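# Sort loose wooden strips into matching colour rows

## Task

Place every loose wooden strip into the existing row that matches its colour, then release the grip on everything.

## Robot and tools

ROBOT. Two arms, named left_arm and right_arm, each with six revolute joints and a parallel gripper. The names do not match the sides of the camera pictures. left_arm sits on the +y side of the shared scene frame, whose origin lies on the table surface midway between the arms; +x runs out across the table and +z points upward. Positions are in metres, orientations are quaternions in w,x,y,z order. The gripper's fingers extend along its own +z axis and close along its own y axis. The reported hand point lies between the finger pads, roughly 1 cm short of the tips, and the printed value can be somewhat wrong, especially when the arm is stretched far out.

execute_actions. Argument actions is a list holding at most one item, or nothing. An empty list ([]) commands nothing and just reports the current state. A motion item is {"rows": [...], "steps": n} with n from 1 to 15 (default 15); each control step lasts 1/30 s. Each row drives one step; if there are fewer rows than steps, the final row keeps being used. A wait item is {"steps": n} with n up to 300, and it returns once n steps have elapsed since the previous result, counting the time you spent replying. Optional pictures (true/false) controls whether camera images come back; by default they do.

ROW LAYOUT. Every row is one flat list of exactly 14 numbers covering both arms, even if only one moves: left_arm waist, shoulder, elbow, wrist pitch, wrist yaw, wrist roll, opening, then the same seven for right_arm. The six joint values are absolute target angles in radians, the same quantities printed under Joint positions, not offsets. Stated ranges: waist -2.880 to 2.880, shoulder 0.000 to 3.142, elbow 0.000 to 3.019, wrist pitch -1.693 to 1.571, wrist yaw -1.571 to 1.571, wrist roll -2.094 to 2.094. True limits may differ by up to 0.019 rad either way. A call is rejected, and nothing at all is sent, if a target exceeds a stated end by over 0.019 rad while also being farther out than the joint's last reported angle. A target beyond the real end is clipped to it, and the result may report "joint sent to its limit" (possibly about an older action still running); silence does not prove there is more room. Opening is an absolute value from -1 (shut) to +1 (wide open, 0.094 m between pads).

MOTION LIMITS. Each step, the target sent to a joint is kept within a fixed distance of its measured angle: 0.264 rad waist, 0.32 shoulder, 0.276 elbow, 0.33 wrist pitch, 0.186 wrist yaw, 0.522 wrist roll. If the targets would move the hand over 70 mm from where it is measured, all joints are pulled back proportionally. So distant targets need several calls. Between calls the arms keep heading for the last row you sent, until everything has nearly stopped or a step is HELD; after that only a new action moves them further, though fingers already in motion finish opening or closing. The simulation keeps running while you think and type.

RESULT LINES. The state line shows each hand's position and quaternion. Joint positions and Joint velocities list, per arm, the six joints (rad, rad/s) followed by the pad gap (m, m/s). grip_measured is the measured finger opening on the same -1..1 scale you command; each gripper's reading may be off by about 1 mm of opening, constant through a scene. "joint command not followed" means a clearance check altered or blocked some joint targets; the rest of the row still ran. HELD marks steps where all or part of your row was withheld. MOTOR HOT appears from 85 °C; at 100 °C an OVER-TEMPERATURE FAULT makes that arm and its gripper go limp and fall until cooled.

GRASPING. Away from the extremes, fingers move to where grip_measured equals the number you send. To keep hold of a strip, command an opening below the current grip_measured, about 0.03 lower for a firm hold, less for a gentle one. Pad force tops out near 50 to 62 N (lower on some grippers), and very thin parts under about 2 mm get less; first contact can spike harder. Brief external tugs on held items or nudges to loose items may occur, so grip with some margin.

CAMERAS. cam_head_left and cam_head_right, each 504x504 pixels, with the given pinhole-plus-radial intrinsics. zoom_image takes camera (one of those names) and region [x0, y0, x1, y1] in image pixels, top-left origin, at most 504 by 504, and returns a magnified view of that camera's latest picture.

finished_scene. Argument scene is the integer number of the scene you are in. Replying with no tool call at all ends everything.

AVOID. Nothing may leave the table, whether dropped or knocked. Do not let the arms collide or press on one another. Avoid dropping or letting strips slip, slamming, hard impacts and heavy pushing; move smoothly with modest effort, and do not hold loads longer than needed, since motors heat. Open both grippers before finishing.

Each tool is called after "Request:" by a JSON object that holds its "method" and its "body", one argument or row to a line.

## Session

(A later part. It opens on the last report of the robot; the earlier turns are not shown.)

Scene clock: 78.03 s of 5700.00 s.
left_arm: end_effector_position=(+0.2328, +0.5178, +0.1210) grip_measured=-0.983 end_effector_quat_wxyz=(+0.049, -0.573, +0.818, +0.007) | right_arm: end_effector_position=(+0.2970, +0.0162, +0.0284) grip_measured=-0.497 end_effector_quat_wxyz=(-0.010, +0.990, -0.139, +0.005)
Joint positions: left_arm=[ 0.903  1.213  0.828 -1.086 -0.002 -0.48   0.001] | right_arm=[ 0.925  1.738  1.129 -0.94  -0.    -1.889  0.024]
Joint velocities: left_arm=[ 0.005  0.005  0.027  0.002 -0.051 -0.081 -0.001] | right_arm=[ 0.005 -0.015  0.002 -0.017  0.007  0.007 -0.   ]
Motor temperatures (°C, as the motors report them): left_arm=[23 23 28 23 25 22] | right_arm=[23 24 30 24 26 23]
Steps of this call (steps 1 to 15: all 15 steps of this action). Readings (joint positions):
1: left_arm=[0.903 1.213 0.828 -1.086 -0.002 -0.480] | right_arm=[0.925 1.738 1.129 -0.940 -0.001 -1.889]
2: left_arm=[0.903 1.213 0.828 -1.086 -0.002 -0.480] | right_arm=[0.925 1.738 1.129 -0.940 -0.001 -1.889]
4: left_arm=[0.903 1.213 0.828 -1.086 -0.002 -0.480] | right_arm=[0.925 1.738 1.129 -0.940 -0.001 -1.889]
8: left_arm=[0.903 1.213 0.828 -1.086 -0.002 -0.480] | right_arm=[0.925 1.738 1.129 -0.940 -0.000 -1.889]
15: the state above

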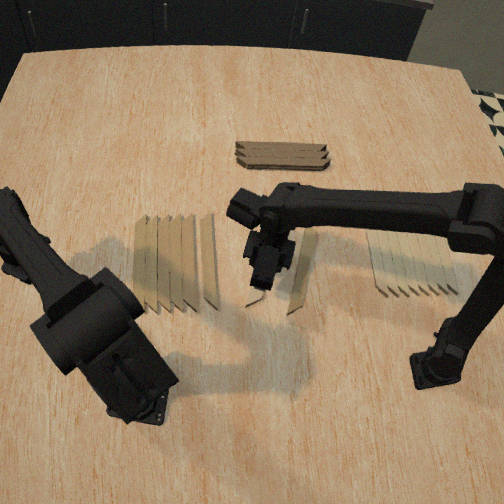

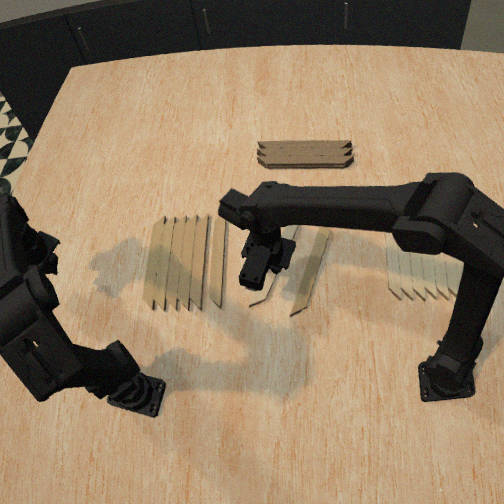

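Request:
{"method": "execute_actions", "body": {
  "actions": [
    {"rows":[[0.9,1.2,0.85,-1.1,0,-0.47,-1,0.92,1.75,1.13,-0.93,0,-1.9,-0.54]],"steps":6}
  ],
  "pictures": false
}}

Request:
{"method": "execute_actions", "body": {
  "actions": [
    {"rows":[[0.9,1.2,0.85,-1.1,0,-0.47,-1,0.92,1.6,1.13,-1.07,0,-1.9,-0.54]],"steps":10}
  ],
  "pictures": false
}}

Request:
{"method": "execute_actions", "body": {
  "actions": [
    {"rows":[[0.9,1.2,0.85,-1.1,0,-0.47,-1,0.52,1.36,0.8,-0.99,0,0.58,-0.54]]}
  ],
  "pictures": false
}}

Request:
{"method": "execute_actions", "body": {
  "actions": [
    {"steps":35}
  ]
}}

Scene clock: 82.63 s of 5700.00 s.
left_arm: end_effector_position=(+0.2328, +0.5178, +0.1210) grip_measured=-0.983 end_effector_quat_wxyz=(+0.049, -0.573, +0.818, +0.007) | right_arm: end_effector_position=(+0.2971, +0.0161, +0.0284) grip_measured=-0.537 end_effector_quat_wxyz=(-0.010, +0.990, -0.139, +0.005)
Joint positions: left_arm=[ 0.903  1.213  0.828 -1.086 -0.002 -0.48   0.001] | right_arm=[ 0.925  1.738  1.129 -0.94   0.    -1.889  0.022]
Joint velocities: left_arm=[-0.005 -0.005 -0.017 -0.002 -0.051  0.022  0.   ] | right_arm=[-0.015 -0.005  0.002  0.007 -0.037  0.007  0.001]
Motor temperatures (°C, as the motors report them): left_arm=[23 23 28 23 25 22] | right_arm=[23 24 30 24 26 23]
Steps of this call (steps 1 to 15: the robot went on to your last target; steps 16 to 90: nothing new was sent; then 1.40 s passed at rest; steps 91 to 96: all 6 steps of this action). Readings (joint positions):
91: left_arm=[0.903 1.213 0.828 -1.086 -0.002 -0.480] | right_arm=[0.925 1.738 1.129 -0.940 0.000 -1.889]
92: left_arm=[0.903 1.213 0.828 -1.086 -0.002 -0.480] | right_arm=[0.925 1.738 1.129 -0.940 0.000 -1.889]
94: left_arm=[0.903 1.213 0.828 -1.086 -0.002 -0.480] | right_arm=[0.925 1.738 1.129 -0.940 0.000 -1.889]
96: the state above

Scene clock: 82.97 s of 5700.00 s.
left_arm: end_effector_position=(+0.2328, +0.5178, +0.1210) grip_measured=-0.983 end_effector_quat_wxyz=(+0.049, -0.573, +0.818, +0.007) | right_arm: end_effector_position=(+0.2838, -0.0034, +0.0925) grip_measured=-0.537 end_effector_quat_wxyz=(-0.021, +0.990, -0.139, +0.011)
Joint positions: left_arm=[ 0.903  1.213  0.828 -1.086 -0.002 -0.48   0.001] | right_arm=[ 0.925  1.58   1.118 -1.06   0.    -1.889  0.022]
Joint velocities: left_arm=[-0.015 -0.005 -0.012 -0.022  0.081  0.007 -0.001] | right_arm=[ 0.005 -0.093  0.002 -0.017  0.007 -0.022  0.001]
Motor temperatures (°C, as the motors report them): left_arm=[23 23 28 23 25 22] | right_arm=[23 24 30 24 26 23]
Steps of this call (steps 1 to 10: all 10 steps of this action). Readings (joint positions):
1: left_arm=[0.903 1.213 0.828 -1.086 -0.002 -0.480] | right_arm=[0.925 1.731 1.129 -0.960 0.000 -1.889]
2: left_arm=[0.903 1.213 0.828 -1.086 -0.002 -0.480] | right_arm=[0.925 1.718 1.126 -0.996 0.000 -1.889]
4: left_arm=[0.903 1.213 0.828 -1.086 -0.002 -0.480] | right_arm=[0.925 1.674 1.118 -1.043 0.000 -1.889]
8: left_arm=[0.903 1.213 0.828 -1.086 -0.002 -0.480] | right_arm=[0.925 1.596 1.118 -1.060 0.000 -1.889]
10: the state above

Scene clock: 83.47 s of 5700.00 s.
left_arm: end_effector_position=(+0.2328, +0.5178, +0.1210) grip_measured=-0.983 end_effector_quat_wxyz=(+0.049, -0.573, +0.818, +0.007) | right_arm: end_effector_position=(+0.3164, -0.2016, +0.0618) grip_measured=-0.537 end_effector_quat_wxyz=(-0.003, -0.595, +0.804, -0.001)
Joint positions: left_arm=[ 0.903  1.213  0.828 -1.086 -0.002 -0.48   0.001] | right_arm=[ 0.496  1.368  0.794 -1.001  0.003 -0.729  0.022]
Joint velocities: left_arm=[-0.005 -0.005  0.017  0.007  0.007 -0.007  0.001] | right_arm=[ 0.19  -0.015 -0.002  0.012 -0.095  2.821 -0.001]
Motor temperatures (°C, as the motors report them): left_arm=[23 23 29 23 25 22] | right_arm=[23 24 30 24 26 23]
Steps of this call (steps 1 to 15: all 15 steps of this action). Readings (joint positions):
1: left_arm=[0.903 1.213 0.828 -1.086 -0.002 -0.480] | right_arm=[0.917 1.570 1.103 -1.049 -0.004 -1.851]
2: left_arm=[0.903 1.213 0.828 -1.086 -0.002 -0.480] | right_arm=[0.901 1.549 1.068 -1.031 -0.006 -1.803]
4: left_arm=[0.903 1.213 0.828 -1.086 -0.002 -0.480] | right_arm=[0.838 1.496 0.981 -1.019 -0.006 -1.706]
8: left_arm=[0.903 1.213 0.828 -1.086 -0.002 -0.480] | right_arm=[0.626 1.408 0.838 -1.011 -0.003 -1.419]
15: the state above

Scene clock: 84.63 s of 5700.00 s.
left_arm: end_effector_position=(+0.2328, +0.5178, +0.1210) grip_measured=-0.983 end_effector_quat_wxyz=(+0.049, -0.573, +0.818, +0.007) | right_arm: end_effector_position=(+0.3139, -0.1971, +0.0618) grip_measured=-0.537 end_effector_quat_wxyz=(-0.001, +0.003, +1.000, -0.002)
Joint positions: left_arm=[ 0.903  1.213  0.828 -1.086 -0.002 -0.48   0.001] | right_arm=[ 0.511  1.368  0.794 -1.     0.002  0.567  0.022]
Joint velocities: left_arm=[-0.005 -0.015 -0.007 -0.017  0.007 -0.022 -0.001] | right_arm=[-0.015  0.005  0.002 -0.007 -0.007 -0.037 -0.   ]
Motor temperatures (°C, as the motors report them): left_arm=[23 23 29 23 25 22] | right_arm=[23 24 30 24 26 23]
Steps of this call (steps 1 to 35: the robot went on to your last target). Readings (joint positions):
1: left_arm=[0.903 1.213 0.828 -1.086 -0.002 -0.480] | right_arm=[0.502 1.368 0.794 -1.001 0.002 -0.630]
2: left_arm=[0.903 1.213 0.828 -1.086 -0.002 -0.480] | right_arm=[0.507 1.368 0.794 -1.001 0.002 -0.532]
4: left_arm=[0.903 1.213 0.828 -1.086 -0.002 -0.480] | right_arm=[0.511 1.368 0.794 -1.000 0.002 -0.336]
8: left_arm=[0.903 1.213 0.828 -1.086 -0.002 -0.480] | right_arm=[0.511 1.368 0.794 -1.000 0.002 0.057]
35: the state above

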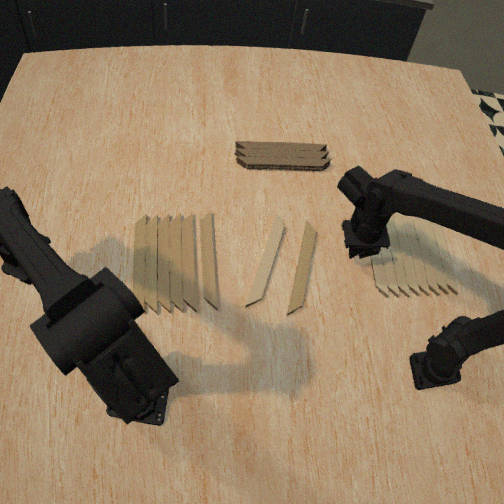

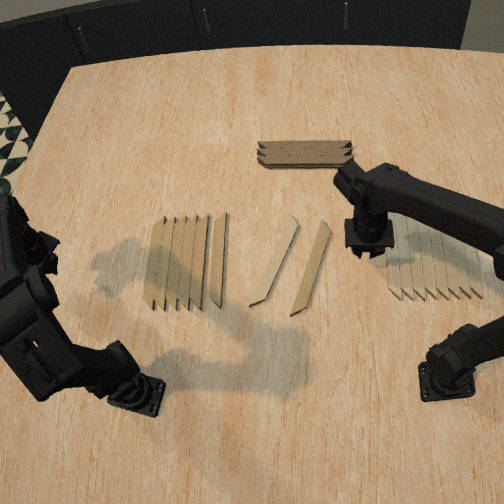

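Was too high (just friction). Retry lower.

Request:
{"method": "execute_actions", "body": {
  "actions": [
    {"rows":[[0.9,1.2,0.85,-1.1,0,-0.47,-1,0.92,1.68,1.17,-1.0,0,-1.9,0.3]]}
  ],
  "pictures": false
}}

Request:
{"method": "execute_actions", "body": {
  "actions": [
    {"steps":25}
  ],
  "pictures": false
}}

Request:
{"method": "execute_actions", "body": {
  "actions": [
    {"rows":[[0.9,1.2,0.85,-1.1,0,-0.47,-1,0.92,1.765,1.14,-0.92,0,-1.9,0.3]]}
  ],
  "pictures": false
}}

Request:
{"method": "execute_actions", "body": {
  "actions": [
    {"rows":[[0.9,1.2,0.85,-1.1,0,-0.47,-1,0.92,1.765,1.14,-0.92,0,-1.9,-0.5]]}
  ],
  "pictures": false
}}

Scene clock: 92.17 s of 5700.00 s.
left_arm: end_effector_position=(+0.2328, +0.5178, +0.1210) grip_measured=-0.983 end_effector_quat_wxyz=(+0.049, -0.573, +0.818, +0.007) | right_arm: end_effector_position=(+0.2851, +0.0171, +0.0551) grip_measured=+0.298 end_effector_quat_wxyz=(+0.012, -0.663, +0.749, +0.005)
Joint positions: left_arm=[ 0.903  1.213  0.828 -1.086 -0.002 -0.48   0.001] | right_arm=[ 0.946  1.684  1.138 -1.    -0.003 -0.454  0.061]
Joint velocities: left_arm=[-0.005 -0.015 -0.017  0.002  0.007 -0.037  0.001] | right_arm=[ 0.122 -0.063  0.056 -0.012  0.051 -2.85  -0.   ]
Motor temperatures (°C, as the motors report them): left_arm=[23 23 29 23 25 22] | right_arm=[23 24 30 24 26 23]
Steps of this call (steps 1 to 15: the robot went on to your last target; steps 16 to 90: nothing new was sent; then 4.03 s passed at rest; steps 91 to 105: all 15 steps of this action). Readings (joint positions):
91: left_arm=[0.903 1.213 0.828 -1.086 -0.002 -0.480] | right_arm=[0.520 1.378 0.802 -1.003 0.006 0.532]
92: left_arm=[0.903 1.213 0.828 -1.086 -0.002 -0.480] | right_arm=[0.541 1.403 0.823 -1.007 0.007 0.486]
94: left_arm=[0.903 1.213 0.828 -1.086 -0.002 -0.480] | right_arm=[0.606 1.477 0.884 -1.007 0.007 0.395]
98: left_arm=[0.903 1.213 0.828 -1.086 -0.002 -0.480] | right_arm=[0.759 1.606 1.013 -1.006 0.006 0.195]
105: the state above

Scene clock: 93.00 s of 5700.00 s.
left_arm: end_effector_position=(+0.2328, +0.5178, +0.1210) grip_measured=-0.983 end_effector_quat_wxyz=(+0.049, -0.573, +0.818, +0.007) | right_arm: end_effector_position=(+0.2921, +0.0130, +0.0555) grip_measured=+0.298 end_effector_quat_wxyz=(-0.012, +0.989, -0.145, +0.005)
Joint positions: left_arm=[ 0.903  1.213  0.828 -1.086 -0.002 -0.48   0.001] | right_arm=[ 0.929  1.684  1.139 -1.    -0.002 -1.873  0.061]
Joint velocities: left_arm=[ 0.005 -0.005 -0.007  0.002 -0.066  0.022  0.001] | right_arm=[-0.005 -0.015 -0.002 -0.027 -0.051 -0.154 -0.001]
Motor temperatures (°C, as the motors report them): left_arm=[23 23 29 23 25 22] | right_arm=[23 24 30 24 26 23]
Steps of this call (steps 1 to 25: the robot went on to your last target). Readings (joint positions):
1: left_arm=[0.903 1.213 0.828 -1.086 -0.002 -0.480] | right_arm=[0.948 1.684 1.139 -1.000 -0.003 -0.552]
2: left_arm=[0.903 1.213 0.828 -1.086 -0.002 -0.480] | right_arm=[0.946 1.684 1.139 -1.000 -0.003 -0.651]
4: left_arm=[0.903 1.213 0.828 -1.086 -0.002 -0.480] | right_arm=[0.939 1.684 1.139 -1.000 -0.002 -0.848]
8: left_arm=[0.903 1.213 0.828 -1.086 -0.002 -0.480] | right_arm=[0.930 1.684 1.139 -1.000 -0.002 -1.241]
25: the state above

Scene clock: 93.50 s of 5700.00 s.
left_arm: end_effector_position=(+0.2328, +0.5178, +0.1210) grip_measured=-0.983 end_effector_quat_wxyz=(+0.049, -0.573, +0.818, +0.007) | right_arm: end_effector_position=(+0.2973, +0.0208, +0.0181) grip_measured=+0.298 end_effector_quat_wxyz=(-0.006, +0.991, -0.137, +0.002)
Joint positions: left_arm=[ 0.903  1.213  0.828 -1.086 -0.002 -0.48   0.001] | right_arm=[ 0.929  1.768  1.139 -0.929 -0.002 -1.888  0.061]
Joint velocities: left_arm=[-0.005 -0.015 -0.022 -0.012 -0.095  0.022 -0.001] | right_arm=[ 0.005  0.005 -0.002  0.007 -0.051  0.051  0.001]
Motor temperatures (°C, as the motors report them): left_arm=[23 23 29 23 25 22] | right_arm=[23 24 30 24 26 23]
Steps of this call (steps 1 to 15: all 15 steps of this action). Readings (joint positions):
1: left_arm=[0.903 1.213 0.828 -1.086 -0.002 -0.480] | right_arm=[0.929 1.687 1.139 -0.989 -0.002 -1.877]
2: left_arm=[0.903 1.213 0.828 -1.086 -0.002 -0.480] | right_arm=[0.929 1.694 1.139 -0.968 -0.002 -1.879]
4: left_arm=[0.903 1.213 0.828 -1.086 -0.002 -0.480] | right_arm=[0.929 1.718 1.139 -0.940 -0.002 -1.882]
8: left_arm=[0.903 1.213 0.828 -1.086 -0.002 -0.480] | right_arm=[0.929 1.761 1.139 -0.931 -0.002 -1.885]
15: the state above

Scene clock: 94.00 s of 5700.00 s.
left_arm: end_effector_position=(+0.2328, +0.5178, +0.1210) grip_measured=-0.983 end_effector_quat_wxyz=(+0.049, -0.573, +0.818, +0.007) | right_arm: end_effector_position=(+0.2975, +0.0208, +0.0181) grip_measured=-0.445 end_effector_quat_wxyz=(-0.006, +0.991, -0.137, +0.002)
Joint positions: left_arm=[ 0.903  1.213  0.828 -1.086 -0.002 -0.48   0.001] | right_arm=[ 0.929  1.768  1.139 -0.929 -0.001 -1.889  0.026]
Joint velocities: left_arm=[-0.005 -0.015 -0.012 -0.012 -0.051 -0.022 -0.   ] | right_arm=[-0.005 -0.005 -0.007 -0.017  0.037  0.081 -0.001]
Motor temperatures (°C, as the motors report them): left_arm=[23 23 29 23 25 22] | right_arm=[23 24 30 24 26 23]
Steps of this call (steps 1 to 15: all 15 steps of this action). Readings (joint positions):
1: left_arm=[0.903 1.213 0.828 -1.086 -0.002 -0.480] | right_arm=[0.929 1.768 1.139 -0.929 -0.002 -1.888]
2: left_arm=[0.903 1.213 0.828 -1.086 -0.002 -0.480] | right_arm=[0.929 1.768 1.139 -0.929 -0.002 -1.888]
4: left_arm=[0.903 1.213 0.828 -1.086 -0.002 -0.480] | right_arm=[0.929 1.768 1.139 -0.929 -0.001 -1.889]
8: left_arm=[0.903 1.213 0.828 -1.086 -0.002 -0.480] | right_arm=[0.929 1.768 1.139 -0.929 -0.001 -1.889]
15: the state above

Request:
{"method": "execute_actions", "body": {
  "actions": [
    {"rows":[[0.9,1.2,0.85,-1.1,0,-0.47,-1,0.92,1.62,1.13,-1.06,0,-1.9,-0.49]],"steps":10}
  ],
  "pictures": false
}}

Request:
{"method": "execute_actions", "body": {
  "actions": [
    {"rows":[[0.9,1.2,0.85,-1.1,0,-0.47,-1,0.54,1.4,0.83,-0.98,0,0.6,-0.49]]}
  ],
  "pictures": false
}}

Request:
{"method": "execute_actions", "body": {
  "actions": [
    {"steps":25}
  ],
  "pictures": false
}}

Request:
{"method": "execute_actions", "body": {
  "actions": [
    {"rows":[[0.9,1.2,0.85,-1.1,0,-0.47,-1,0.54,1.49,0.82,-0.885,0,0.6,-0.49]]}
  ]
}}

Request:
{"method": "zoom_image", "body": {
  "camera": "cam_head_left",
  "region": [270,170,490,330]
}}

Scene clock: 98.80 s of 5700.00 s.
left_arm: end_effector_position=(+0.2328, +0.5178, +0.1210) grip_measured=-0.983 end_effector_quat_wxyz=(+0.049, -0.573, +0.818, +0.007) | right_arm: end_effector_position=(+0.2828, -0.0011, +0.0829) grip_measured=-0.445 end_effector_quat_wxyz=(-0.016, +0.991, -0.136, +0.007)
Joint positions: left_arm=[ 0.903  1.213  0.828 -1.086 -0.002 -0.48   0.001] | right_arm=[ 0.929  1.603  1.118 -1.051 -0.001 -1.89   0.026]
Joint velocities: left_arm=[-0.005 -0.005  0.002  0.012 -0.007 -0.051 -0.   ] | right_arm=[-0.005 -0.093 -0.002  0.027  0.081 -0.022 -0.001]
Motor temperatures (°C, as the motors report them): left_arm=[23 23 29 23 25 22] | right_arm=[23 25 30 24 26 23]
Steps of this call (steps 1 to 15: the robot went on to your last target; steps 16 to 90: nothing new was sent; then 1.47 s passed at rest; steps 91 to 100: all 10 steps of this action). Readings (joint positions):
91: left_arm=[0.903 1.213 0.828 -1.086 -0.002 -0.480] | right_arm=[0.929 1.761 1.139 -0.948 -0.001 -1.889]
92: left_arm=[0.903 1.213 0.828 -1.086 -0.002 -0.480] | right_arm=[0.929 1.747 1.134 -0.983 -0.001 -1.889]
94: left_arm=[0.903 1.213 0.828 -1.086 -0.002 -0.480] | right_arm=[0.929 1.700 1.120 -1.032 -0.001 -1.890]
98: left_arm=[0.903 1.213 0.828 -1.086 -0.002 -0.480] | right_arm=[0.929 1.619 1.118 -1.051 -0.001 -1.890]
100: the state above

Scene clock: 99.30 s of 5700.00 s.
left_arm: end_effector_position=(+0.2328, +0.5178, +0.1210) grip_measured=-0.983 end_effector_quat_wxyz=(+0.049, -0.573, +0.818, +0.007) | right_arm: end_effector_position=(+0.3236, -0.1893, +0.0571) grip_measured=-0.446 end_effector_quat_wxyz=(-0.005, -0.598, +0.801, -0.001)
Joint positions: left_arm=[ 0.903  1.213  0.828 -1.086 -0.002 -0.48   0.001] | right_arm=[ 0.516  1.412  0.823 -0.991  0.003 -0.718  0.026]
Joint velocities: left_arm=[-0.024  0.005  0.017  0.017 -0.051 -0.022  0.   ] | right_arm=[ 0.19  -0.005 -0.007  0.027 -0.051  2.777  0.   ]
Motor temperatures (°C, as the motors report them): left_arm=[23 23 29 23 25 22] | right_arm=[23 25 30 24 26 23]
Steps of this call (steps 1 to 15: all 15 steps of this action). Readings (joint positions):
1: left_arm=[0.903 1.213 0.828 -1.086 -0.002 -0.480] | right_arm=[0.922 1.593 1.103 -1.039 -0.005 -1.852]
2: left_arm=[0.903 1.213 0.828 -1.086 -0.002 -0.480] | right_arm=[0.906 1.574 1.069 -1.021 -0.008 -1.805]
4: left_arm=[0.903 1.213 0.828 -1.086 -0.002 -0.480] | right_arm=[0.844 1.526 0.985 -1.009 -0.008 -1.704]
8: left_arm=[0.903 1.213 0.828 -1.086 -0.002 -0.480] | right_arm=[0.632 1.448 0.857 -1.000 -0.003 -1.408]
15: the state above

Scene clock: 100.13 s of 5700.00 s.
left_arm: end_effector_position=(+0.2328, +0.5178, +0.1210) grip_measured=-0.983 end_effector_quat_wxyz=(+0.049, -0.573, +0.818, +0.007) | right_arm: end_effector_position=(+0.3206, -0.1841, +0.0571) grip_measured=-0.446 end_effector_quat_wxyz=(-0.003, -0.002, +1.000, -0.003)
Joint positions: left_arm=[ 0.903  1.213  0.828 -1.086 -0.002 -0.48   0.001] | right_arm=[ 0.532  1.412  0.823 -0.99   0.001  0.577  0.026]
Joint velocities: left_arm=[ 0.005 -0.005 -0.012  0.002 -0.022 -0.022 -0.001] | right_arm=[ 0.005 -0.005  0.012 -0.007  0.007 -0.007  0.001]
Motor temperatures (°C, as the motors report them): left_arm=[23 23 29 23 25 22] | right_arm=[23 25 30 24 26 23]
Steps of this call (steps 1 to 25: the robot went on to your last target). Readings (joint positions):
1: left_arm=[0.903 1.213 0.828 -1.086 -0.002 -0.480] | right_arm=[0.522 1.412 0.823 -0.990 0.002 -0.620]
2: left_arm=[0.903 1.213 0.828 -1.086 -0.002 -0.480] | right_arm=[0.527 1.412 0.823 -0.990 0.001 -0.521]
4: left_arm=[0.903 1.213 0.828 -1.086 -0.002 -0.480] | right_arm=[0.532 1.412 0.823 -0.990 0.001 -0.325]
8: left_arm=[0.903 1.213 0.828 -1.086 -0.002 -0.480] | right_arm=[0.532 1.412 0.823 -0.990 0.001 0.068]
25: the state above

Scene clock: 100.63 s of 5700.00 s.
left_arm: end_effector_position=(+0.2328, +0.5178, +0.1210) grip_measured=-0.983 end_effector_quat_wxyz=(+0.049, -0.573, +0.818, +0.007) | right_arm: end_effector_position=(+0.3324, -0.1764, +0.0285) grip_measured=-0.446 end_effector_quat_wxyz=(+0.000, +0.003, +1.000, -0.000)
Joint positions: left_arm=[ 0.903  1.213  0.828 -1.086 -0.002 -0.48   0.001] | right_arm=[ 0.532  1.494  0.818 -0.895  0.001  0.588  0.026]
Joint velocities: left_arm=[-0.005 -0.005 -0.022 -0.017  0.037 -0.037 -0.   ] | right_arm=[-0.005 -0.005 -0.002  0.012 -0.051 -0.037 -0.   ]
Motor temperatures (°C, as the motors report them): left_arm=[23 23 29 23 25 22] | right_arm=[23 25 30 24 26 23]
Steps of this call (steps 1 to 15: all 15 steps of this action). Readings (joint positions):
1: left_arm=[0.903 1.213 0.828 -1.086 -0.002 -0.480] | right_arm=[0.532 1.416 0.821 -0.974 0.001 0.579]
2: left_arm=[0.903 1.213 0.828 -1.086 -0.002 -0.480] | right_arm=[0.532 1.425 0.821 -0.946 0.001 0.581]
4: left_arm=[0.903 1.213 0.828 -1.086 -0.002 -0.480] | right_arm=[0.532 1.453 0.821 -0.908 0.001 0.583]
8: left_arm=[0.903 1.213 0.828 -1.086 -0.002 -0.480] | right_arm=[0.532 1.493 0.820 -0.896 0.001 0.586]
15: the state above

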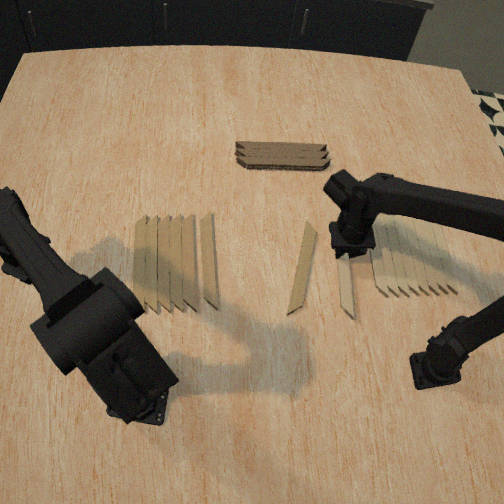

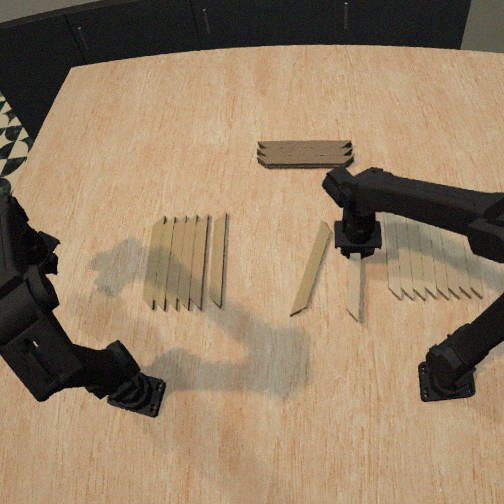

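Region (270, 170, 490, 330) of cam_head_left's 504x504 image, scaled by 2.291, with more detail than that image has; it fills the top 367 rows of this view, and the rest is white.

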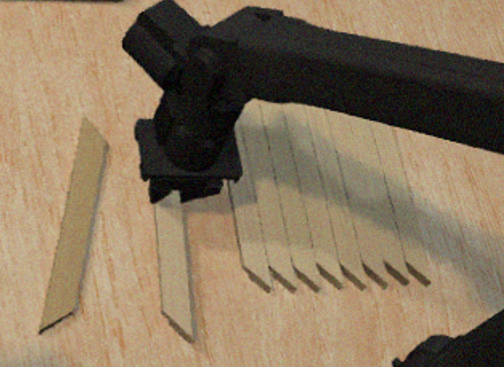

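Request:
{"method": "execute_actions", "body": {
  "actions": [
    {"rows":[[0.9,1.2,0.85,-1.1,0,-0.47,-1,0.35,1.57,0.94,-0.89,0,0.33,-0.49]]}
  ],
  "pictures": false
}}

Request:
{"method": "execute_actions", "body": {
  "actions": [
    {"steps":10}
  ]
}}

Request:
{"method": "zoom_image", "body": {
  "camera": "cam_head_left",
  "region": [270,170,490,330]
}}

Scene clock: 104.27 s of 5700.00 s.
left_arm: end_effector_position=(+0.2328, +0.5178, +0.1210) grip_measured=-0.983 end_effector_quat_wxyz=(+0.049, -0.573, +0.818, +0.007) | right_arm: end_effector_position=(+0.3989, -0.2242, +0.0293) grip_measured=-0.445 end_effector_quat_wxyz=(+0.010, -0.018, +1.000, +0.002)
Joint positions: left_arm=[ 0.903  1.213  0.828 -1.086 -0.002 -0.48   0.001] | right_arm=[ 0.338  1.569  0.909 -0.891  0.002  0.351  0.026]
Joint velocities: left_arm=[ 0.005 -0.005 -0.007  0.012 -0.037 -0.007  0.   ] | right_arm=[ 0.034 -0.015 -0.007 -0.007 -0.022 -0.066 -0.   ]
Motor temperatures (°C, as the motors report them): left_arm=[23 23 29 23 25 22] | right_arm=[23 24 30 24 26 23]
Steps of this call (steps 1 to 15: the robot went on to your last target; steps 16 to 90: nothing new was sent; then 0.13 s passed at rest; steps 91 to 105: all 15 steps of this action). Readings (joint positions):
91: left_arm=[0.903 1.213 0.828 -1.086 -0.002 -0.480] | right_arm=[0.521 1.498 0.822 -0.895 -0.004 0.556]
92: left_arm=[0.903 1.213 0.828 -1.086 -0.002 -0.480] | right_arm=[0.499 1.508 0.833 -0.895 -0.007 0.519]
94: left_arm=[0.903 1.213 0.828 -1.086 -0.002 -0.480] | right_arm=[0.426 1.538 0.868 -0.895 -0.005 0.456]
98: left_arm=[0.903 1.213 0.828 -1.086 -0.002 -0.480] | right_arm=[0.331 1.569 0.909 -0.891 0.004 0.389]
105: the state above

Scene clock: 104.60 s of 5700.00 s.
left_arm: end_effector_position=(+0.2328, +0.5178, +0.1210) grip_measured=-0.983 end_effector_quat_wxyz=(+0.049, -0.573, +0.818, +0.007) | right_arm: end_effector_position=(+0.3989, -0.2240, +0.0293) grip_measured=-0.445 end_effector_quat_wxyz=(+0.010, -0.023, +1.000, +0.002)
Joint positions: left_arm=[ 0.903  1.213  0.828 -1.086 -0.002 -0.48   0.001] | right_arm=[ 0.339  1.569  0.909 -0.891  0.002  0.342  0.026]
Joint velocities: left_arm=[-0.005 -0.015  0.022  0.007 -0.007 -0.022  0.   ] | right_arm=[-0.015 -0.015  0.002 -0.002  0.066 -0.081 -0.   ]
Motor temperatures (°C, as the motors report them): left_arm=[23 23 29 23 25 22] | right_arm=[23 24 30 24 26 23]
Steps of this call (steps 1 to 10: the robot went on to your last target). Readings (joint positions):
1: left_arm=[0.903 1.213 0.828 -1.086 -0.002 -0.480] | right_arm=[0.339 1.569 0.909 -0.891 0.002 0.349]
2: left_arm=[0.903 1.213 0.828 -1.086 -0.002 -0.480] | right_arm=[0.339 1.569 0.909 -0.891 0.002 0.347]
4: left_arm=[0.903 1.213 0.828 -1.086 -0.002 -0.480] | right_arm=[0.339 1.569 0.909 -0.891 0.002 0.345]
8: left_arm=[0.903 1.213 0.828 -1.086 -0.002 -0.480] | right_arm=[0.339 1.569 0.909 -0.891 0.002 0.343]
10: the state above

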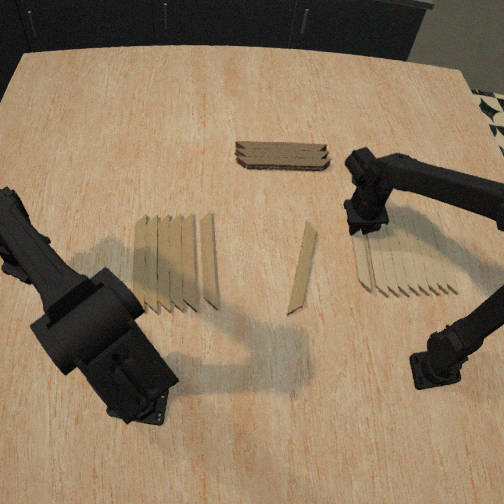

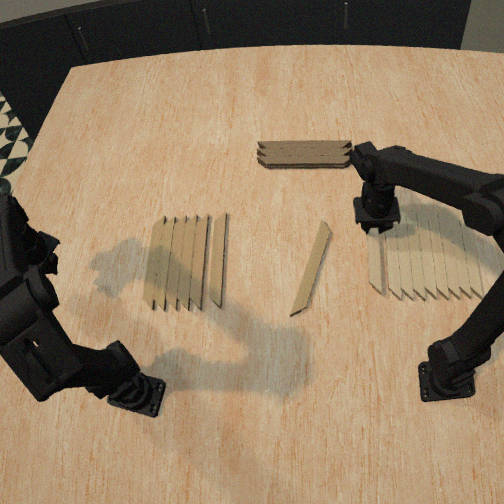

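Region (270, 170, 490, 330) of cam_head_left's 504x504 image, scaled by 2.291, with more detail than that image has; it fills the top 367 rows of this view, and the rest is white.

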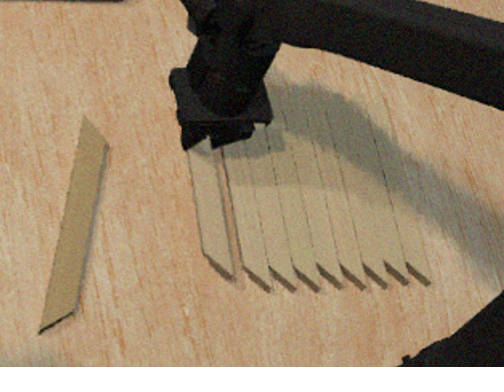

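Request:
{"method": "execute_actions", "body": {
  "actions": [
    {"rows":[[0.9,1.2,0.85,-1.1,0,-0.47,-1,0.355,1.57,0.885,-0.87,0,0.33,-0.49]],"steps":12}
  ],
  "pictures": false
}}

Request:
{"method": "execute_actions", "body": {
  "actions": [
    {"rows":[[0.9,1.2,0.85,-1.1,0,-0.47,-1,0.355,1.57,0.885,-0.87,0,0.33,-0.36]],"steps":6}
  ],
  "pictures": false
}}

Request:
{"method": "execute_actions", "body": {
  "actions": [
    {"rows":[[0.9,1.2,0.85,-1.1,0,-0.47,-1,0.355,1.45,0.885,-0.98,0,0.33,-0.36]],"steps":10}
  ],
  "pictures": false
}}

Request:
{"method": "execute_actions", "body": {
  "actions": [
    {"rows":[[0.9,1.2,0.85,-1.1,0,-0.47,-1,0.55,1.45,0.84,-0.95,0,-1.17,1]]}
  ],
  "pictures": false
}}

Request:
{"method": "execute_actions", "body": {
  "actions": [
    {"steps":10}
  ],
  "pictures": false
}}

Request:
{"method": "execute_actions", "body": {
  "actions": [
    {"rows":[[0.9,1.2,0.85,-1.1,0,-0.47,-1,0.55,1.525,0.84,-0.865,0,-1.17,1]]}
  ],
  "pictures": false
}}

Request:
{"method": "execute_actions", "body": {
  "actions": [
    {"rows":[[0.9,1.2,0.85,-1.1,0,-0.47,-1,0.5,1.525,0.84,-0.865,0,-1.17,1],[0.9,1.2,0.85,-1.1,0,-0.47,-1,0.5,1.525,0.84,-0.865,0,-1.17,1],[0.9,1.2,0.85,-1.1,0,-0.47,-1,0.5,1.525,0.84,-0.865,0,-1.17,1],[0.9,1.2,0.85,-1.1,0,-0.47,-1,0.46,1.525,0.84,-0.865,0,-1.17,1],[0.9,1.2,0.85,-1.1,0,-0.47,-1,0.46,1.525,0.84,-0.865,0,-1.17,1],[0.9,1.2,0.85,-1.1,0,-0.47,-1,0.46,1.525,0.84,-0.865,0,-1.17,1],[0.9,1.2,0.85,-1.1,0,-0.47,-1,0.415,1.525,0.84,-0.865,0,-1.17,1]]}
  ]
}}

Request:
{"method": "zoom_image", "body": {
  "camera": "cam_head_left",
  "region": [270,170,490,330]
}}

Scene clock: 116.47 s of 5700.00 s.
left_arm: end_effector_position=(+0.2328, +0.5178, +0.1210) grip_measured=-0.983 end_effector_quat_wxyz=(+0.049, -0.573, +0.818, +0.007) | right_arm: end_effector_position=(+0.3896, -0.2265, +0.0217) grip_measured=-0.445 end_effector_quat_wxyz=(+0.003, -0.025, +1.000, -0.000)
Joint positions: left_arm=[ 0.903  1.213  0.828 -1.086 -0.002 -0.48   0.001] | right_arm=[ 0.342  1.569  0.884 -0.88   0.002  0.341  0.026]
Joint velocities: left_arm=[-0.005 -0.005 -0.012 -0.007 -0.007 -0.022 -0.001] | right_arm=[-0.005  0.015 -0.007 -0.002 -0.051 -0.007  0.   ]
Motor temperatures (°C, as the motors report them): left_arm=[23 23 30 23 25 22] | right_arm=[23 25 30 24 26 23]
Steps of this call (steps 1 to 15: the robot went on to your last target; steps 16 to 90: nothing new was sent; then 8.47 s passed at rest; steps 91 to 102: all 12 steps of this action). Readings (joint positions):
91: left_arm=[0.903 1.213 0.828 -1.086 -0.002 -0.480] | right_arm=[0.339 1.569 0.907 -0.888 0.002 0.341]
92: left_arm=[0.903 1.213 0.828 -1.086 -0.002 -0.480] | right_arm=[0.339 1.569 0.903 -0.883 0.002 0.341]
94: left_arm=[0.903 1.213 0.828 -1.086 -0.002 -0.480] | right_arm=[0.341 1.569 0.893 -0.880 0.002 0.341]
98: left_arm=[0.903 1.213 0.828 -1.086 -0.002 -0.480] | right_arm=[0.342 1.569 0.884 -0.880 0.002 0.341]
102: the state above

Scene clock: 116.67 s of 5700.00 s.
left_arm: end_effector_position=(+0.2328, +0.5178, +0.1210) grip_measured=-0.983 end_effector_quat_wxyz=(+0.049, -0.573, +0.818, +0.007) | right_arm: end_effector_position=(+0.3895, -0.2264, +0.0217) grip_measured=-0.363 end_effector_quat_wxyz=(+0.003, -0.025, +1.000, +0.000)
Joint positions: left_arm=[ 0.903  1.213  0.828 -1.086 -0.002 -0.48   0.001] | right_arm=[ 0.342  1.569  0.884 -0.88   0.002  0.341  0.03 ]
Joint velocities: left_arm=[ 0.005 -0.024  0.007 -0.012  0.007 -0.022 -0.   ] | right_arm=[-0.024 -0.024  0.012  0.007 -0.095  0.051 -0.   ]
Motor temperatures (°C, as the motors report them): left_arm=[23 23 30 23 25 22] | right_arm=[23 25 30 24 26 23]
Steps of this call (steps 1 to 6: all 6 steps of this action). Readings (joint positions):
1: left_arm=[0.903 1.213 0.828 -1.086 -0.002 -0.480] | right_arm=[0.342 1.569 0.884 -0.880 0.002 0.341]
2: left_arm=[0.903 1.213 0.828 -1.086 -0.002 -0.480] | right_arm=[0.342 1.569 0.884 -0.880 0.002 0.341]
4: left_arm=[0.903 1.213 0.828 -1.086 -0.002 -0.480] | right_arm=[0.342 1.569 0.884 -0.880 0.002 0.341]
6: the state above

Scene clock: 117.00 s of 5700.00 s.
left_arm: end_effector_position=(+0.2328, +0.5178, +0.1210) grip_measured=-0.983 end_effector_quat_wxyz=(+0.049, -0.573, +0.818, +0.007) | right_arm: end_effector_position=(+0.3769, -0.2314, +0.0665) grip_measured=-0.363 end_effector_quat_wxyz=(+0.020, -0.025, +0.999, +0.007)
Joint positions: left_arm=[ 0.903  1.213  0.828 -1.086 -0.002 -0.48   0.001] | right_arm=[ 0.342  1.437  0.878 -0.97   0.001  0.341  0.03 ]
Joint velocities: left_arm=[-0.015  0.005 -0.022 -0.007 -0.022 -0.051  0.   ] | right_arm=[-0.015 -0.024  0.012  0.012 -0.037  0.022 -0.001]
Motor temperatures (°C, as the motors report them): left_arm=[23 23 30 23 25 22] | right_arm=[23 25 30 24 26 23]
Steps of this call (steps 1 to 10: all 10 steps of this action). Readings (joint positions):
1: left_arm=[0.903 1.213 0.828 -1.086 -0.002 -0.480] | right_arm=[0.342 1.563 0.884 -0.895 0.001 0.341]
2: left_arm=[0.903 1.213 0.828 -1.086 -0.002 -0.480] | right_arm=[0.342 1.550 0.882 -0.922 0.001 0.341]
4: left_arm=[0.903 1.213 0.828 -1.086 -0.002 -0.480] | right_arm=[0.342 1.509 0.878 -0.958 0.001 0.341]
8: left_arm=[0.903 1.213 0.828 -1.086 -0.002 -0.480] | right_arm=[0.342 1.443 0.878 -0.970 0.001 0.341]
10: the state above

Scene clock: 117.50 s of 5700.00 s.
left_arm: end_effector_position=(+0.2328, +0.5178, +0.1210) grip_measured=-0.983 end_effector_quat_wxyz=(+0.049, -0.573, +0.818, +0.007) | right_arm: end_effector_position=(+0.3262, -0.1674, +0.0539) grip_measured=+1.000 end_effector_quat_wxyz=(-0.007, +0.712, -0.702, +0.000)
Joint positions: left_arm=[ 0.903  1.213  0.828 -1.086 -0.002 -0.48   0.001] | right_arm=[ 0.561  1.44   0.841 -0.959 -0.002 -0.974  0.094]
Joint velocities: left_arm=[ 0.005 -0.015 -0.007 -0.007 -0.022 -0.051  0.   ] | right_arm=[-0.024  0.005  0.002  0.002 -0.051 -1.297  0.   ]
Motor temperatures (°C, as the motors report them): left_arm=[23 23 30 23 25 22] | right_arm=[23 25 30 24 26 23]
Steps of this call (steps 1 to 15: all 15 steps of this action). Readings (joint positions):
1: left_arm=[0.903 1.213 0.828 -1.086 -0.002 -0.480] | right_arm=[0.355 1.437 0.874 -0.967 0.007 0.272]
2: left_arm=[0.903 1.213 0.828 -1.086 -0.002 -0.480] | right_arm=[0.383 1.437 0.868 -0.963 0.009 0.180]
4: left_arm=[0.903 1.213 0.828 -1.086 -0.002 -0.480] | right_arm=[0.475 1.438 0.854 -0.959 0.004 -0.015]
8: left_arm=[0.903 1.213 0.828 -1.086 -0.002 -0.480] | right_arm=[0.577 1.440 0.842 -0.959 -0.004 -0.412]
15: the state above

Scene clock: 117.83 s of 5700.00 s.
left_arm: end_effector_position=(+0.2328, +0.5178, +0.1210) grip_measured=-0.983 end_effector_quat_wxyz=(+0.049, -0.573, +0.818, +0.007) | right_arm: end_effector_position=(+0.3262, -0.1674, +0.0539) grip_measured=+1.000 end_effector_quat_wxyz=(-0.007, +0.767, -0.641, +0.001)
Joint positions: left_arm=[ 0.903  1.213  0.828 -1.086 -0.002 -0.48   0.001] | right_arm=[ 0.561  1.44   0.841 -0.959 -0.002 -1.139  0.094]
Joint velocities: left_arm=[ 0.024 -0.015  0.012  0.007  0.007 -0.066  0.002] | right_arm=[-0.005  0.005 -0.017  0.027  0.051 -0.125  0.   ]
Motor temperatures (°C, as the motors report them): left_arm=[23 23 30 23 25 22] | right_arm=[23 24 30 24 26 23]
Steps of this call (steps 1 to 10: the robot went on to your last target). Readings (joint positions):
1: left_arm=[0.903 1.213 0.828 -1.086 -0.002 -0.480] | right_arm=[0.561 1.440 0.841 -0.959 -0.002 -1.011]
2: left_arm=[0.903 1.213 0.828 -1.086 -0.002 -0.480] | right_arm=[0.561 1.440 0.841 -0.959 -0.002 -1.041]
4: left_arm=[0.903 1.213 0.828 -1.086 -0.002 -0.480] | right_arm=[0.561 1.440 0.841 -0.959 -0.002 -1.084]
8: left_arm=[0.903 1.213 0.828 -1.086 -0.002 -0.480] | right_arm=[0.561 1.440 0.841 -0.959 -0.002 -1.128]
10: the state above

Scene clock: 118.33 s of 5700.00 s.
left_arm: end_effector_position=(+0.2328, +0.5178, +0.1210) grip_measured=-0.983 end_effector_quat_wxyz=(+0.049, -0.573, +0.818, +0.007) | right_arm: end_effector_position=(+0.3355, -0.1609, +0.0229) grip_measured=+1.000 end_effector_quat_wxyz=(-0.003, +0.773, -0.634, -0.000)
Joint positions: left_arm=[ 0.903  1.213  0.828 -1.086 -0.002 -0.48   0.001] | right_arm=[ 0.561  1.529  0.839 -0.875 -0.002 -1.158  0.094]
Joint velocities: left_arm=[-0.005 -0.005 -0.007 -0.007 -0.007  0.037 -0.   ] | right_arm=[-0.005 -0.005 -0.002  0.007  0.037 -0.022  0.   ]
Motor temperatures (°C, as the motors report them): left_arm=[23 23 30 23 25 22] | right_arm=[23 24 30 24 26 23]
Steps of this call (steps 1 to 15: all 15 steps of this action). Readings (joint positions):
1: left_arm=[0.903 1.213 0.828 -1.086 -0.002 -0.480] | right_arm=[0.561 1.444 0.841 -0.945 -0.002 -1.143]
2: left_arm=[0.903 1.213 0.828 -1.086 -0.002 -0.480] | right_arm=[0.561 1.454 0.841 -0.920 -0.002 -1.146]
4: left_arm=[0.903 1.213 0.828 -1.086 -0.002 -0.480] | right_arm=[0.561 1.484 0.841 -0.886 -0.002 -1.150]
8: left_arm=[0.903 1.213 0.828 -1.086 -0.002 -0.480] | right_arm=[0.561 1.527 0.840 -0.876 -0.002 -1.155]
15: the state above

Scene clock: 118.83 s of 5700.00 s.
left_arm: end_effector_position=(+0.2328, +0.5178, +0.1210) grip_measured=-0.983 end_effector_quat_wxyz=(+0.049, -0.573, +0.818, +0.007) | right_arm: end_effector_position=(+0.3636, -0.2082, +0.0229) grip_measured=+1.000 end_effector_quat_wxyz=(-0.003, +0.725, -0.689, +0.001)
Joint positions: left_arm=[ 0.903  1.213  0.828 -1.086 -0.002 -0.48   0.001] | right_arm=[ 0.413  1.529  0.839 -0.875 -0.    -1.159  0.094]
Joint velocities: left_arm=[-0.005 -0.005 -0.022 -0.012 -0.051 -0.007  0.001] | right_arm=[-0.005 -0.015  0.002 -0.007 -0.066 -0.022  0.   ]
Motor temperatures (°C, as the motors report them): left_arm=[23 23 30 23 25 22] | right_arm=[23 24 30 24 26 23]
Steps of this call (steps 1 to 15: all 15 steps of this action). Readings (joint positions):
1: left_arm=[0.903 1.213 0.828 -1.086 -0.002 -0.480] | right_arm=[0.558 1.529 0.839 -0.875 -0.002 -1.158]
2: left_arm=[0.903 1.213 0.828 -1.086 -0.002 -0.480] | right_arm=[0.550 1.529 0.839 -0.875 -0.002 -1.158]
4: left_arm=[0.903 1.213 0.828 -1.086 -0.002 -0.480] | right_arm=[0.524 1.529 0.839 -0.875 -0.002 -1.159]
8: left_arm=[0.903 1.213 0.828 -1.086 -0.002 -0.480] | right_arm=[0.454 1.529 0.839 -0.875 -0.001 -1.159]
15: the state above

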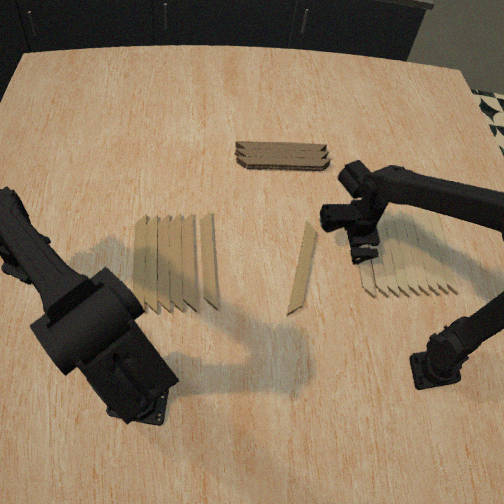

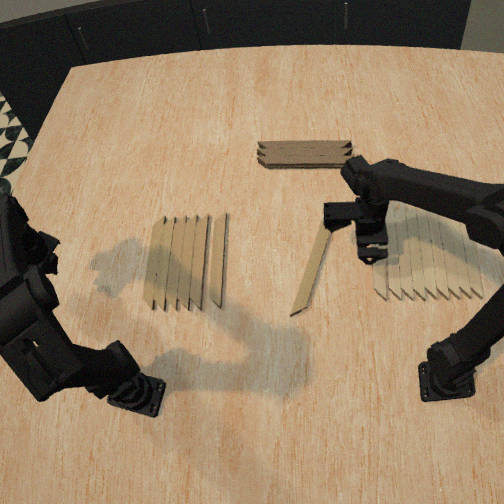

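Region (270, 170, 490, 330) of cam_head_left's 504x504 image, scaled by 2.291, with more detail than that image has; it fills the top 367 rows of this view, and the rest is white.

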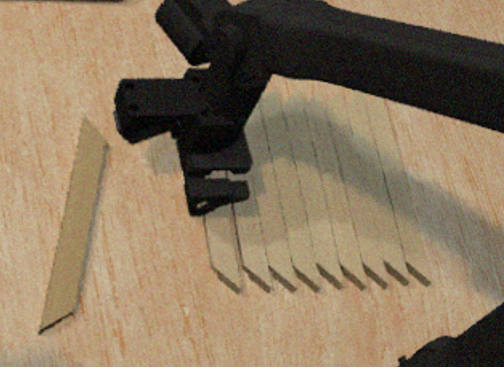

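Request:
{"method": "execute_actions", "body": {
  "actions": [
    {"rows":[[0.9,1.2,0.85,-1.1,0,-0.47,-1,0.392,1.525,0.84,-0.865,0,-1.19,1]],"steps":12}
  ],
  "pictures": false
}}

Request:
{"method": "execute_actions", "body": {
  "actions": [
    {"rows":[[0.9,1.2,0.85,-1.1,0,-0.47,-1,0.55,1.42,0.9,-1.0,0,-1.5,0.5]],"steps":10}
  ],
  "pictures": false
}}

Request:
{"method": "execute_actions", "body": {
  "actions": [
    {"rows":[[0.9,1.2,0.85,-1.1,0,-0.47,-1,0.81,1.5,0.96,-1.0,0,-2.04,0.5]]}
  ],
  "pictures": false
}}

Request:
{"method": "execute_actions", "body": {
  "actions": [
    {"rows":[[0.9,1.2,0.85,-1.1,0,-0.47,-1,0.81,1.605,0.93,-0.88,0,-2.04,0.5]]}
  ],
  "pictures": false
}}

Request:
{"method": "execute_actions", "body": {
  "actions": [
    {"rows":[[0.9,1.2,0.85,-1.1,0,-0.47,-1,0.81,1.605,0.93,-0.88,0,-2.04,-0.49]]}
  ]
}}

Scene clock: 127.37 s of 5700.00 s.
left_arm: end_effector_position=(+0.2328, +0.5178, +0.1210) grip_measured=-0.983 end_effector_quat_wxyz=(+0.049, -0.573, +0.818, +0.007) | right_arm: end_effector_position=(+0.3649, -0.2109, +0.0229) grip_measured=+1.000 end_effector_quat_wxyz=(-0.003, +0.728, -0.686, +0.001)
Joint positions: left_arm=[ 0.903  1.213  0.828 -1.086 -0.002 -0.48   0.001] | right_arm=[ 0.405  1.529  0.839 -0.875 -0.    -1.176  0.094]
Joint velocities: left_arm=[ 0.005 -0.005  0.017 -0.012 -0.007  0.051 -0.   ] | right_arm=[-0.005 -0.015  0.012  0.017  0.007  0.051  0.   ]
Motor temperatures (°C, as the motors report them): left_arm=[23 23 30 23 25 22] | right_arm=[23 25 30 24 26 23]
Steps of this call (steps 1 to 15: the robot went on to your last target; steps 16 to 90: nothing new was sent; then 5.13 s passed at rest; steps 91 to 102: all 12 steps of this action). Readings (joint positions):
91: left_arm=[0.903 1.213 0.828 -1.086 -0.002 -0.480] | right_arm=[0.412 1.529 0.839 -0.875 -0.000 -1.162]
92: left_arm=[0.903 1.213 0.828 -1.086 -0.002 -0.480] | right_arm=[0.412 1.529 0.839 -0.875 -0.000 -1.165]
94: left_arm=[0.903 1.213 0.828 -1.086 -0.002 -0.480] | right_arm=[0.408 1.529 0.839 -0.875 -0.000 -1.169]
98: left_arm=[0.903 1.213 0.828 -1.086 -0.002 -0.480] | right_arm=[0.405 1.529 0.839 -0.875 -0.000 -1.174]
102: the state above

Scene clock: 127.70 s of 5700.00 s.
left_arm: end_effector_position=(+0.2328, +0.5178, +0.1210) grip_measured=-0.983 end_effector_quat_wxyz=(+0.049, -0.573, +0.818, +0.007) | right_arm: end_effector_position=(+0.3289, -0.1648, +0.0698) grip_measured=+0.503 end_effector_quat_wxyz=(-0.014, +0.858, -0.513, +0.005)
Joint positions: left_arm=[ 0.903  1.213  0.828 -1.086 -0.002 -0.48   0.001] | right_arm=[ 0.563  1.413  0.863 -0.991 -0.002 -1.452  0.071]
Joint velocities: left_arm=[-0.024  0.005  0.012 -0.002 -0.007 -0.007 -0.001] | right_arm=[-0.015 -0.015  0.076 -0.007  0.051 -0.198  0.   ]
Motor temperatures (°C, as the motors report them): left_arm=[23 23 30 23 25 22] | right_arm=[23 25 30 24 26 23]
Steps of this call (steps 1 to 10: all 10 steps of this action). Readings (joint positions):
1: left_arm=[0.903 1.213 0.828 -1.086 -0.002 -0.480] | right_arm=[0.413 1.524 0.842 -0.893 0.003 -1.218]
2: left_arm=[0.903 1.213 0.828 -1.086 -0.002 -0.480] | right_arm=[0.433 1.514 0.844 -0.925 0.005 -1.267]
4: left_arm=[0.903 1.213 0.828 -1.086 -0.002 -0.480] | right_arm=[0.495 1.478 0.844 -0.969 0.003 -1.347]
8: left_arm=[0.903 1.213 0.828 -1.086 -0.002 -0.480] | right_arm=[0.565 1.419 0.856 -0.990 -0.002 -1.432]
10: the state above

Scene clock: 128.20 s of 5700.00 s.
left_arm: end_effector_position=(+0.2328, +0.5178, +0.1210) grip_measured=-0.983 end_effector_quat_wxyz=(+0.049, -0.573, +0.818, +0.007) | right_arm: end_effector_position=(+0.2797, -0.0794, +0.0595) grip_measured=+0.503 end_effector_quat_wxyz=(-0.002, +0.991, -0.134, -0.000)
Joint positions: left_arm=[ 0.903  1.213  0.828 -1.086 -0.002 -0.48   0.001] | right_arm=[ 0.821  1.5    0.924 -0.993 -0.002 -2.003  0.071]
Joint velocities: left_arm=[-0.005 -0.005 -0.012  0.002  0.022 -0.051  0.001] | right_arm=[-0.054 -0.034 -0.012 -0.007 -0.051 -0.183  0.001]
Motor temperatures (°C, as the motors report them): left_arm=[23 23 30 23 25 22] | right_arm=[23 25 30 24 26 23]
Steps of this call (steps 1 to 15: all 15 steps of this action). Readings (joint positions):
1: left_arm=[0.903 1.213 0.828 -1.086 -0.002 -0.480] | right_arm=[0.574 1.416 0.867 -0.991 0.004 -1.509]
2: left_arm=[0.903 1.213 0.828 -1.086 -0.002 -0.480] | right_arm=[0.602 1.424 0.874 -0.992 0.007 -1.581]
4: left_arm=[0.903 1.213 0.828 -1.086 -0.002 -0.480] | right_arm=[0.694 1.451 0.895 -0.992 0.006 -1.724]
8: left_arm=[0.903 1.213 0.828 -1.086 -0.002 -0.480] | right_arm=[0.833 1.497 0.924 -0.992 -0.004 -1.904]
15: the state above

Scene clock: 128.70 s of 5700.00 s.
left_arm: end_effector_position=(+0.2328, +0.5178, +0.1210) grip_measured=-0.983 end_effector_quat_wxyz=(+0.049, -0.573, +0.818, +0.007) | right_arm: end_effector_position=(+0.2898, -0.0685, +0.0166) grip_measured=+0.503 end_effector_quat_wxyz=(+0.003, +0.992, -0.122, -0.003)
Joint positions: left_arm=[ 0.903  1.213  0.828 -1.086 -0.002 -0.48   0.001] | right_arm=[ 0.82   1.615  0.924 -0.889 -0.002 -2.027  0.071]
Joint velocities: left_arm=[-0.005 -0.005  0.002 -0.012  0.007 -0.066  0.001] | right_arm=[-0.005 -0.005  0.027  0.012 -0.007 -0.066 -0.   ]
Motor temperatures (°C, as the motors report them): left_arm=[23 23 30 23 25 22] | right_arm=[23 25 30 24 26 23]
Steps of this call (steps 1 to 15: all 15 steps of this action). Readings (joint positions):
1: left_arm=[0.903 1.213 0.828 -1.086 -0.002 -0.480] | right_arm=[0.820 1.504 0.924 -0.976 -0.002 -2.009]
2: left_arm=[0.903 1.213 0.828 -1.086 -0.002 -0.480] | right_arm=[0.820 1.517 0.924 -0.946 -0.002 -2.013]
4: left_arm=[0.903 1.213 0.828 -1.086 -0.002 -0.480] | right_arm=[0.820 1.554 0.924 -0.904 -0.002 -2.018]
8: left_arm=[0.903 1.213 0.828 -1.086 -0.002 -0.480] | right_arm=[0.820 1.612 0.924 -0.891 -0.002 -2.024]
15: the state above

Scene clock: 129.20 s of 5700.00 s.
left_arm: end_effector_position=(+0.2328, +0.5178, +0.1210) grip_measured=-0.983 end_effector_quat_wxyz=(+0.049, -0.573, +0.818, +0.007) | right_arm: end_effector_position=(+0.2900, -0.0684, +0.0166) grip_measured=-0.443 end_effector_quat_wxyz=(+0.003, +0.993, -0.122, -0.003)
Joint positions: left_arm=[ 0.903  1.213  0.828 -1.086 -0.002 -0.48   0.001] | right_arm=[ 0.82   1.615  0.924 -0.888 -0.001 -2.029  0.026]
Joint velocities: left_arm=[-0.005  0.005  0.012 -0.002  0.022  0.051  0.001] | right_arm=[-0.015 -0.005  0.002 -0.002 -0.081  0.037 -0.001]
Motor temperatures (°C, as the motors report them): left_arm=[23 23 30 23 25 22] | right_arm=[23 25 30 24 26 23]
Steps of this call (steps 1 to 15: all 15 steps of this action). Readings (joint positions):
1: left_arm=[0.903 1.213 0.828 -1.086 -0.002 -0.480] | right_arm=[0.820 1.615 0.924 -0.889 -0.002 -2.028]
2: left_arm=[0.903 1.213 0.828 -1.086 -0.002 -0.480] | right_arm=[0.820 1.615 0.924 -0.889 -0.002 -2.028]
4: left_arm=[0.903 1.213 0.828 -1.086 -0.002 -0.480] | right_arm=[0.820 1.615 0.924 -0.888 -0.001 -2.029]
8: left_arm=[0.903 1.213 0.828 -1.086 -0.002 -0.480] | right_arm=[0.820 1.615 0.924 -0.888 -0.001 -2.029]
15: the state above

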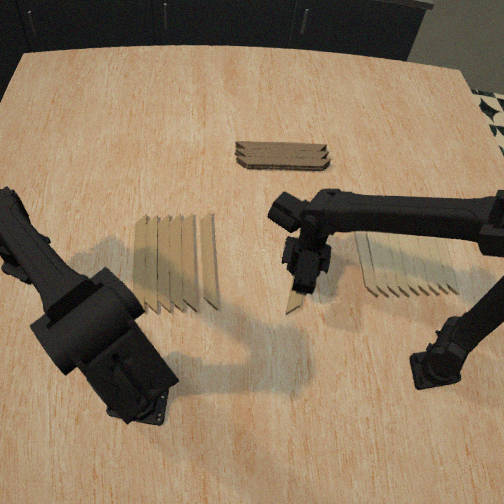

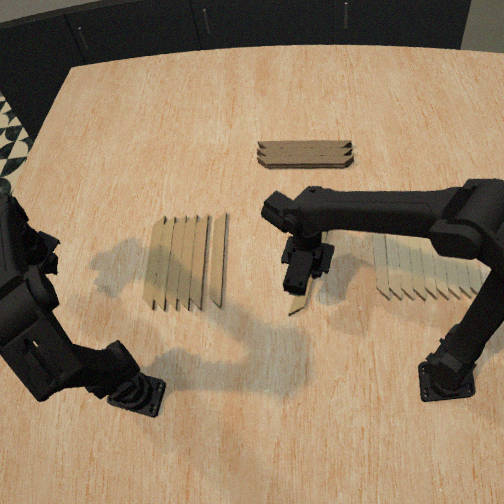

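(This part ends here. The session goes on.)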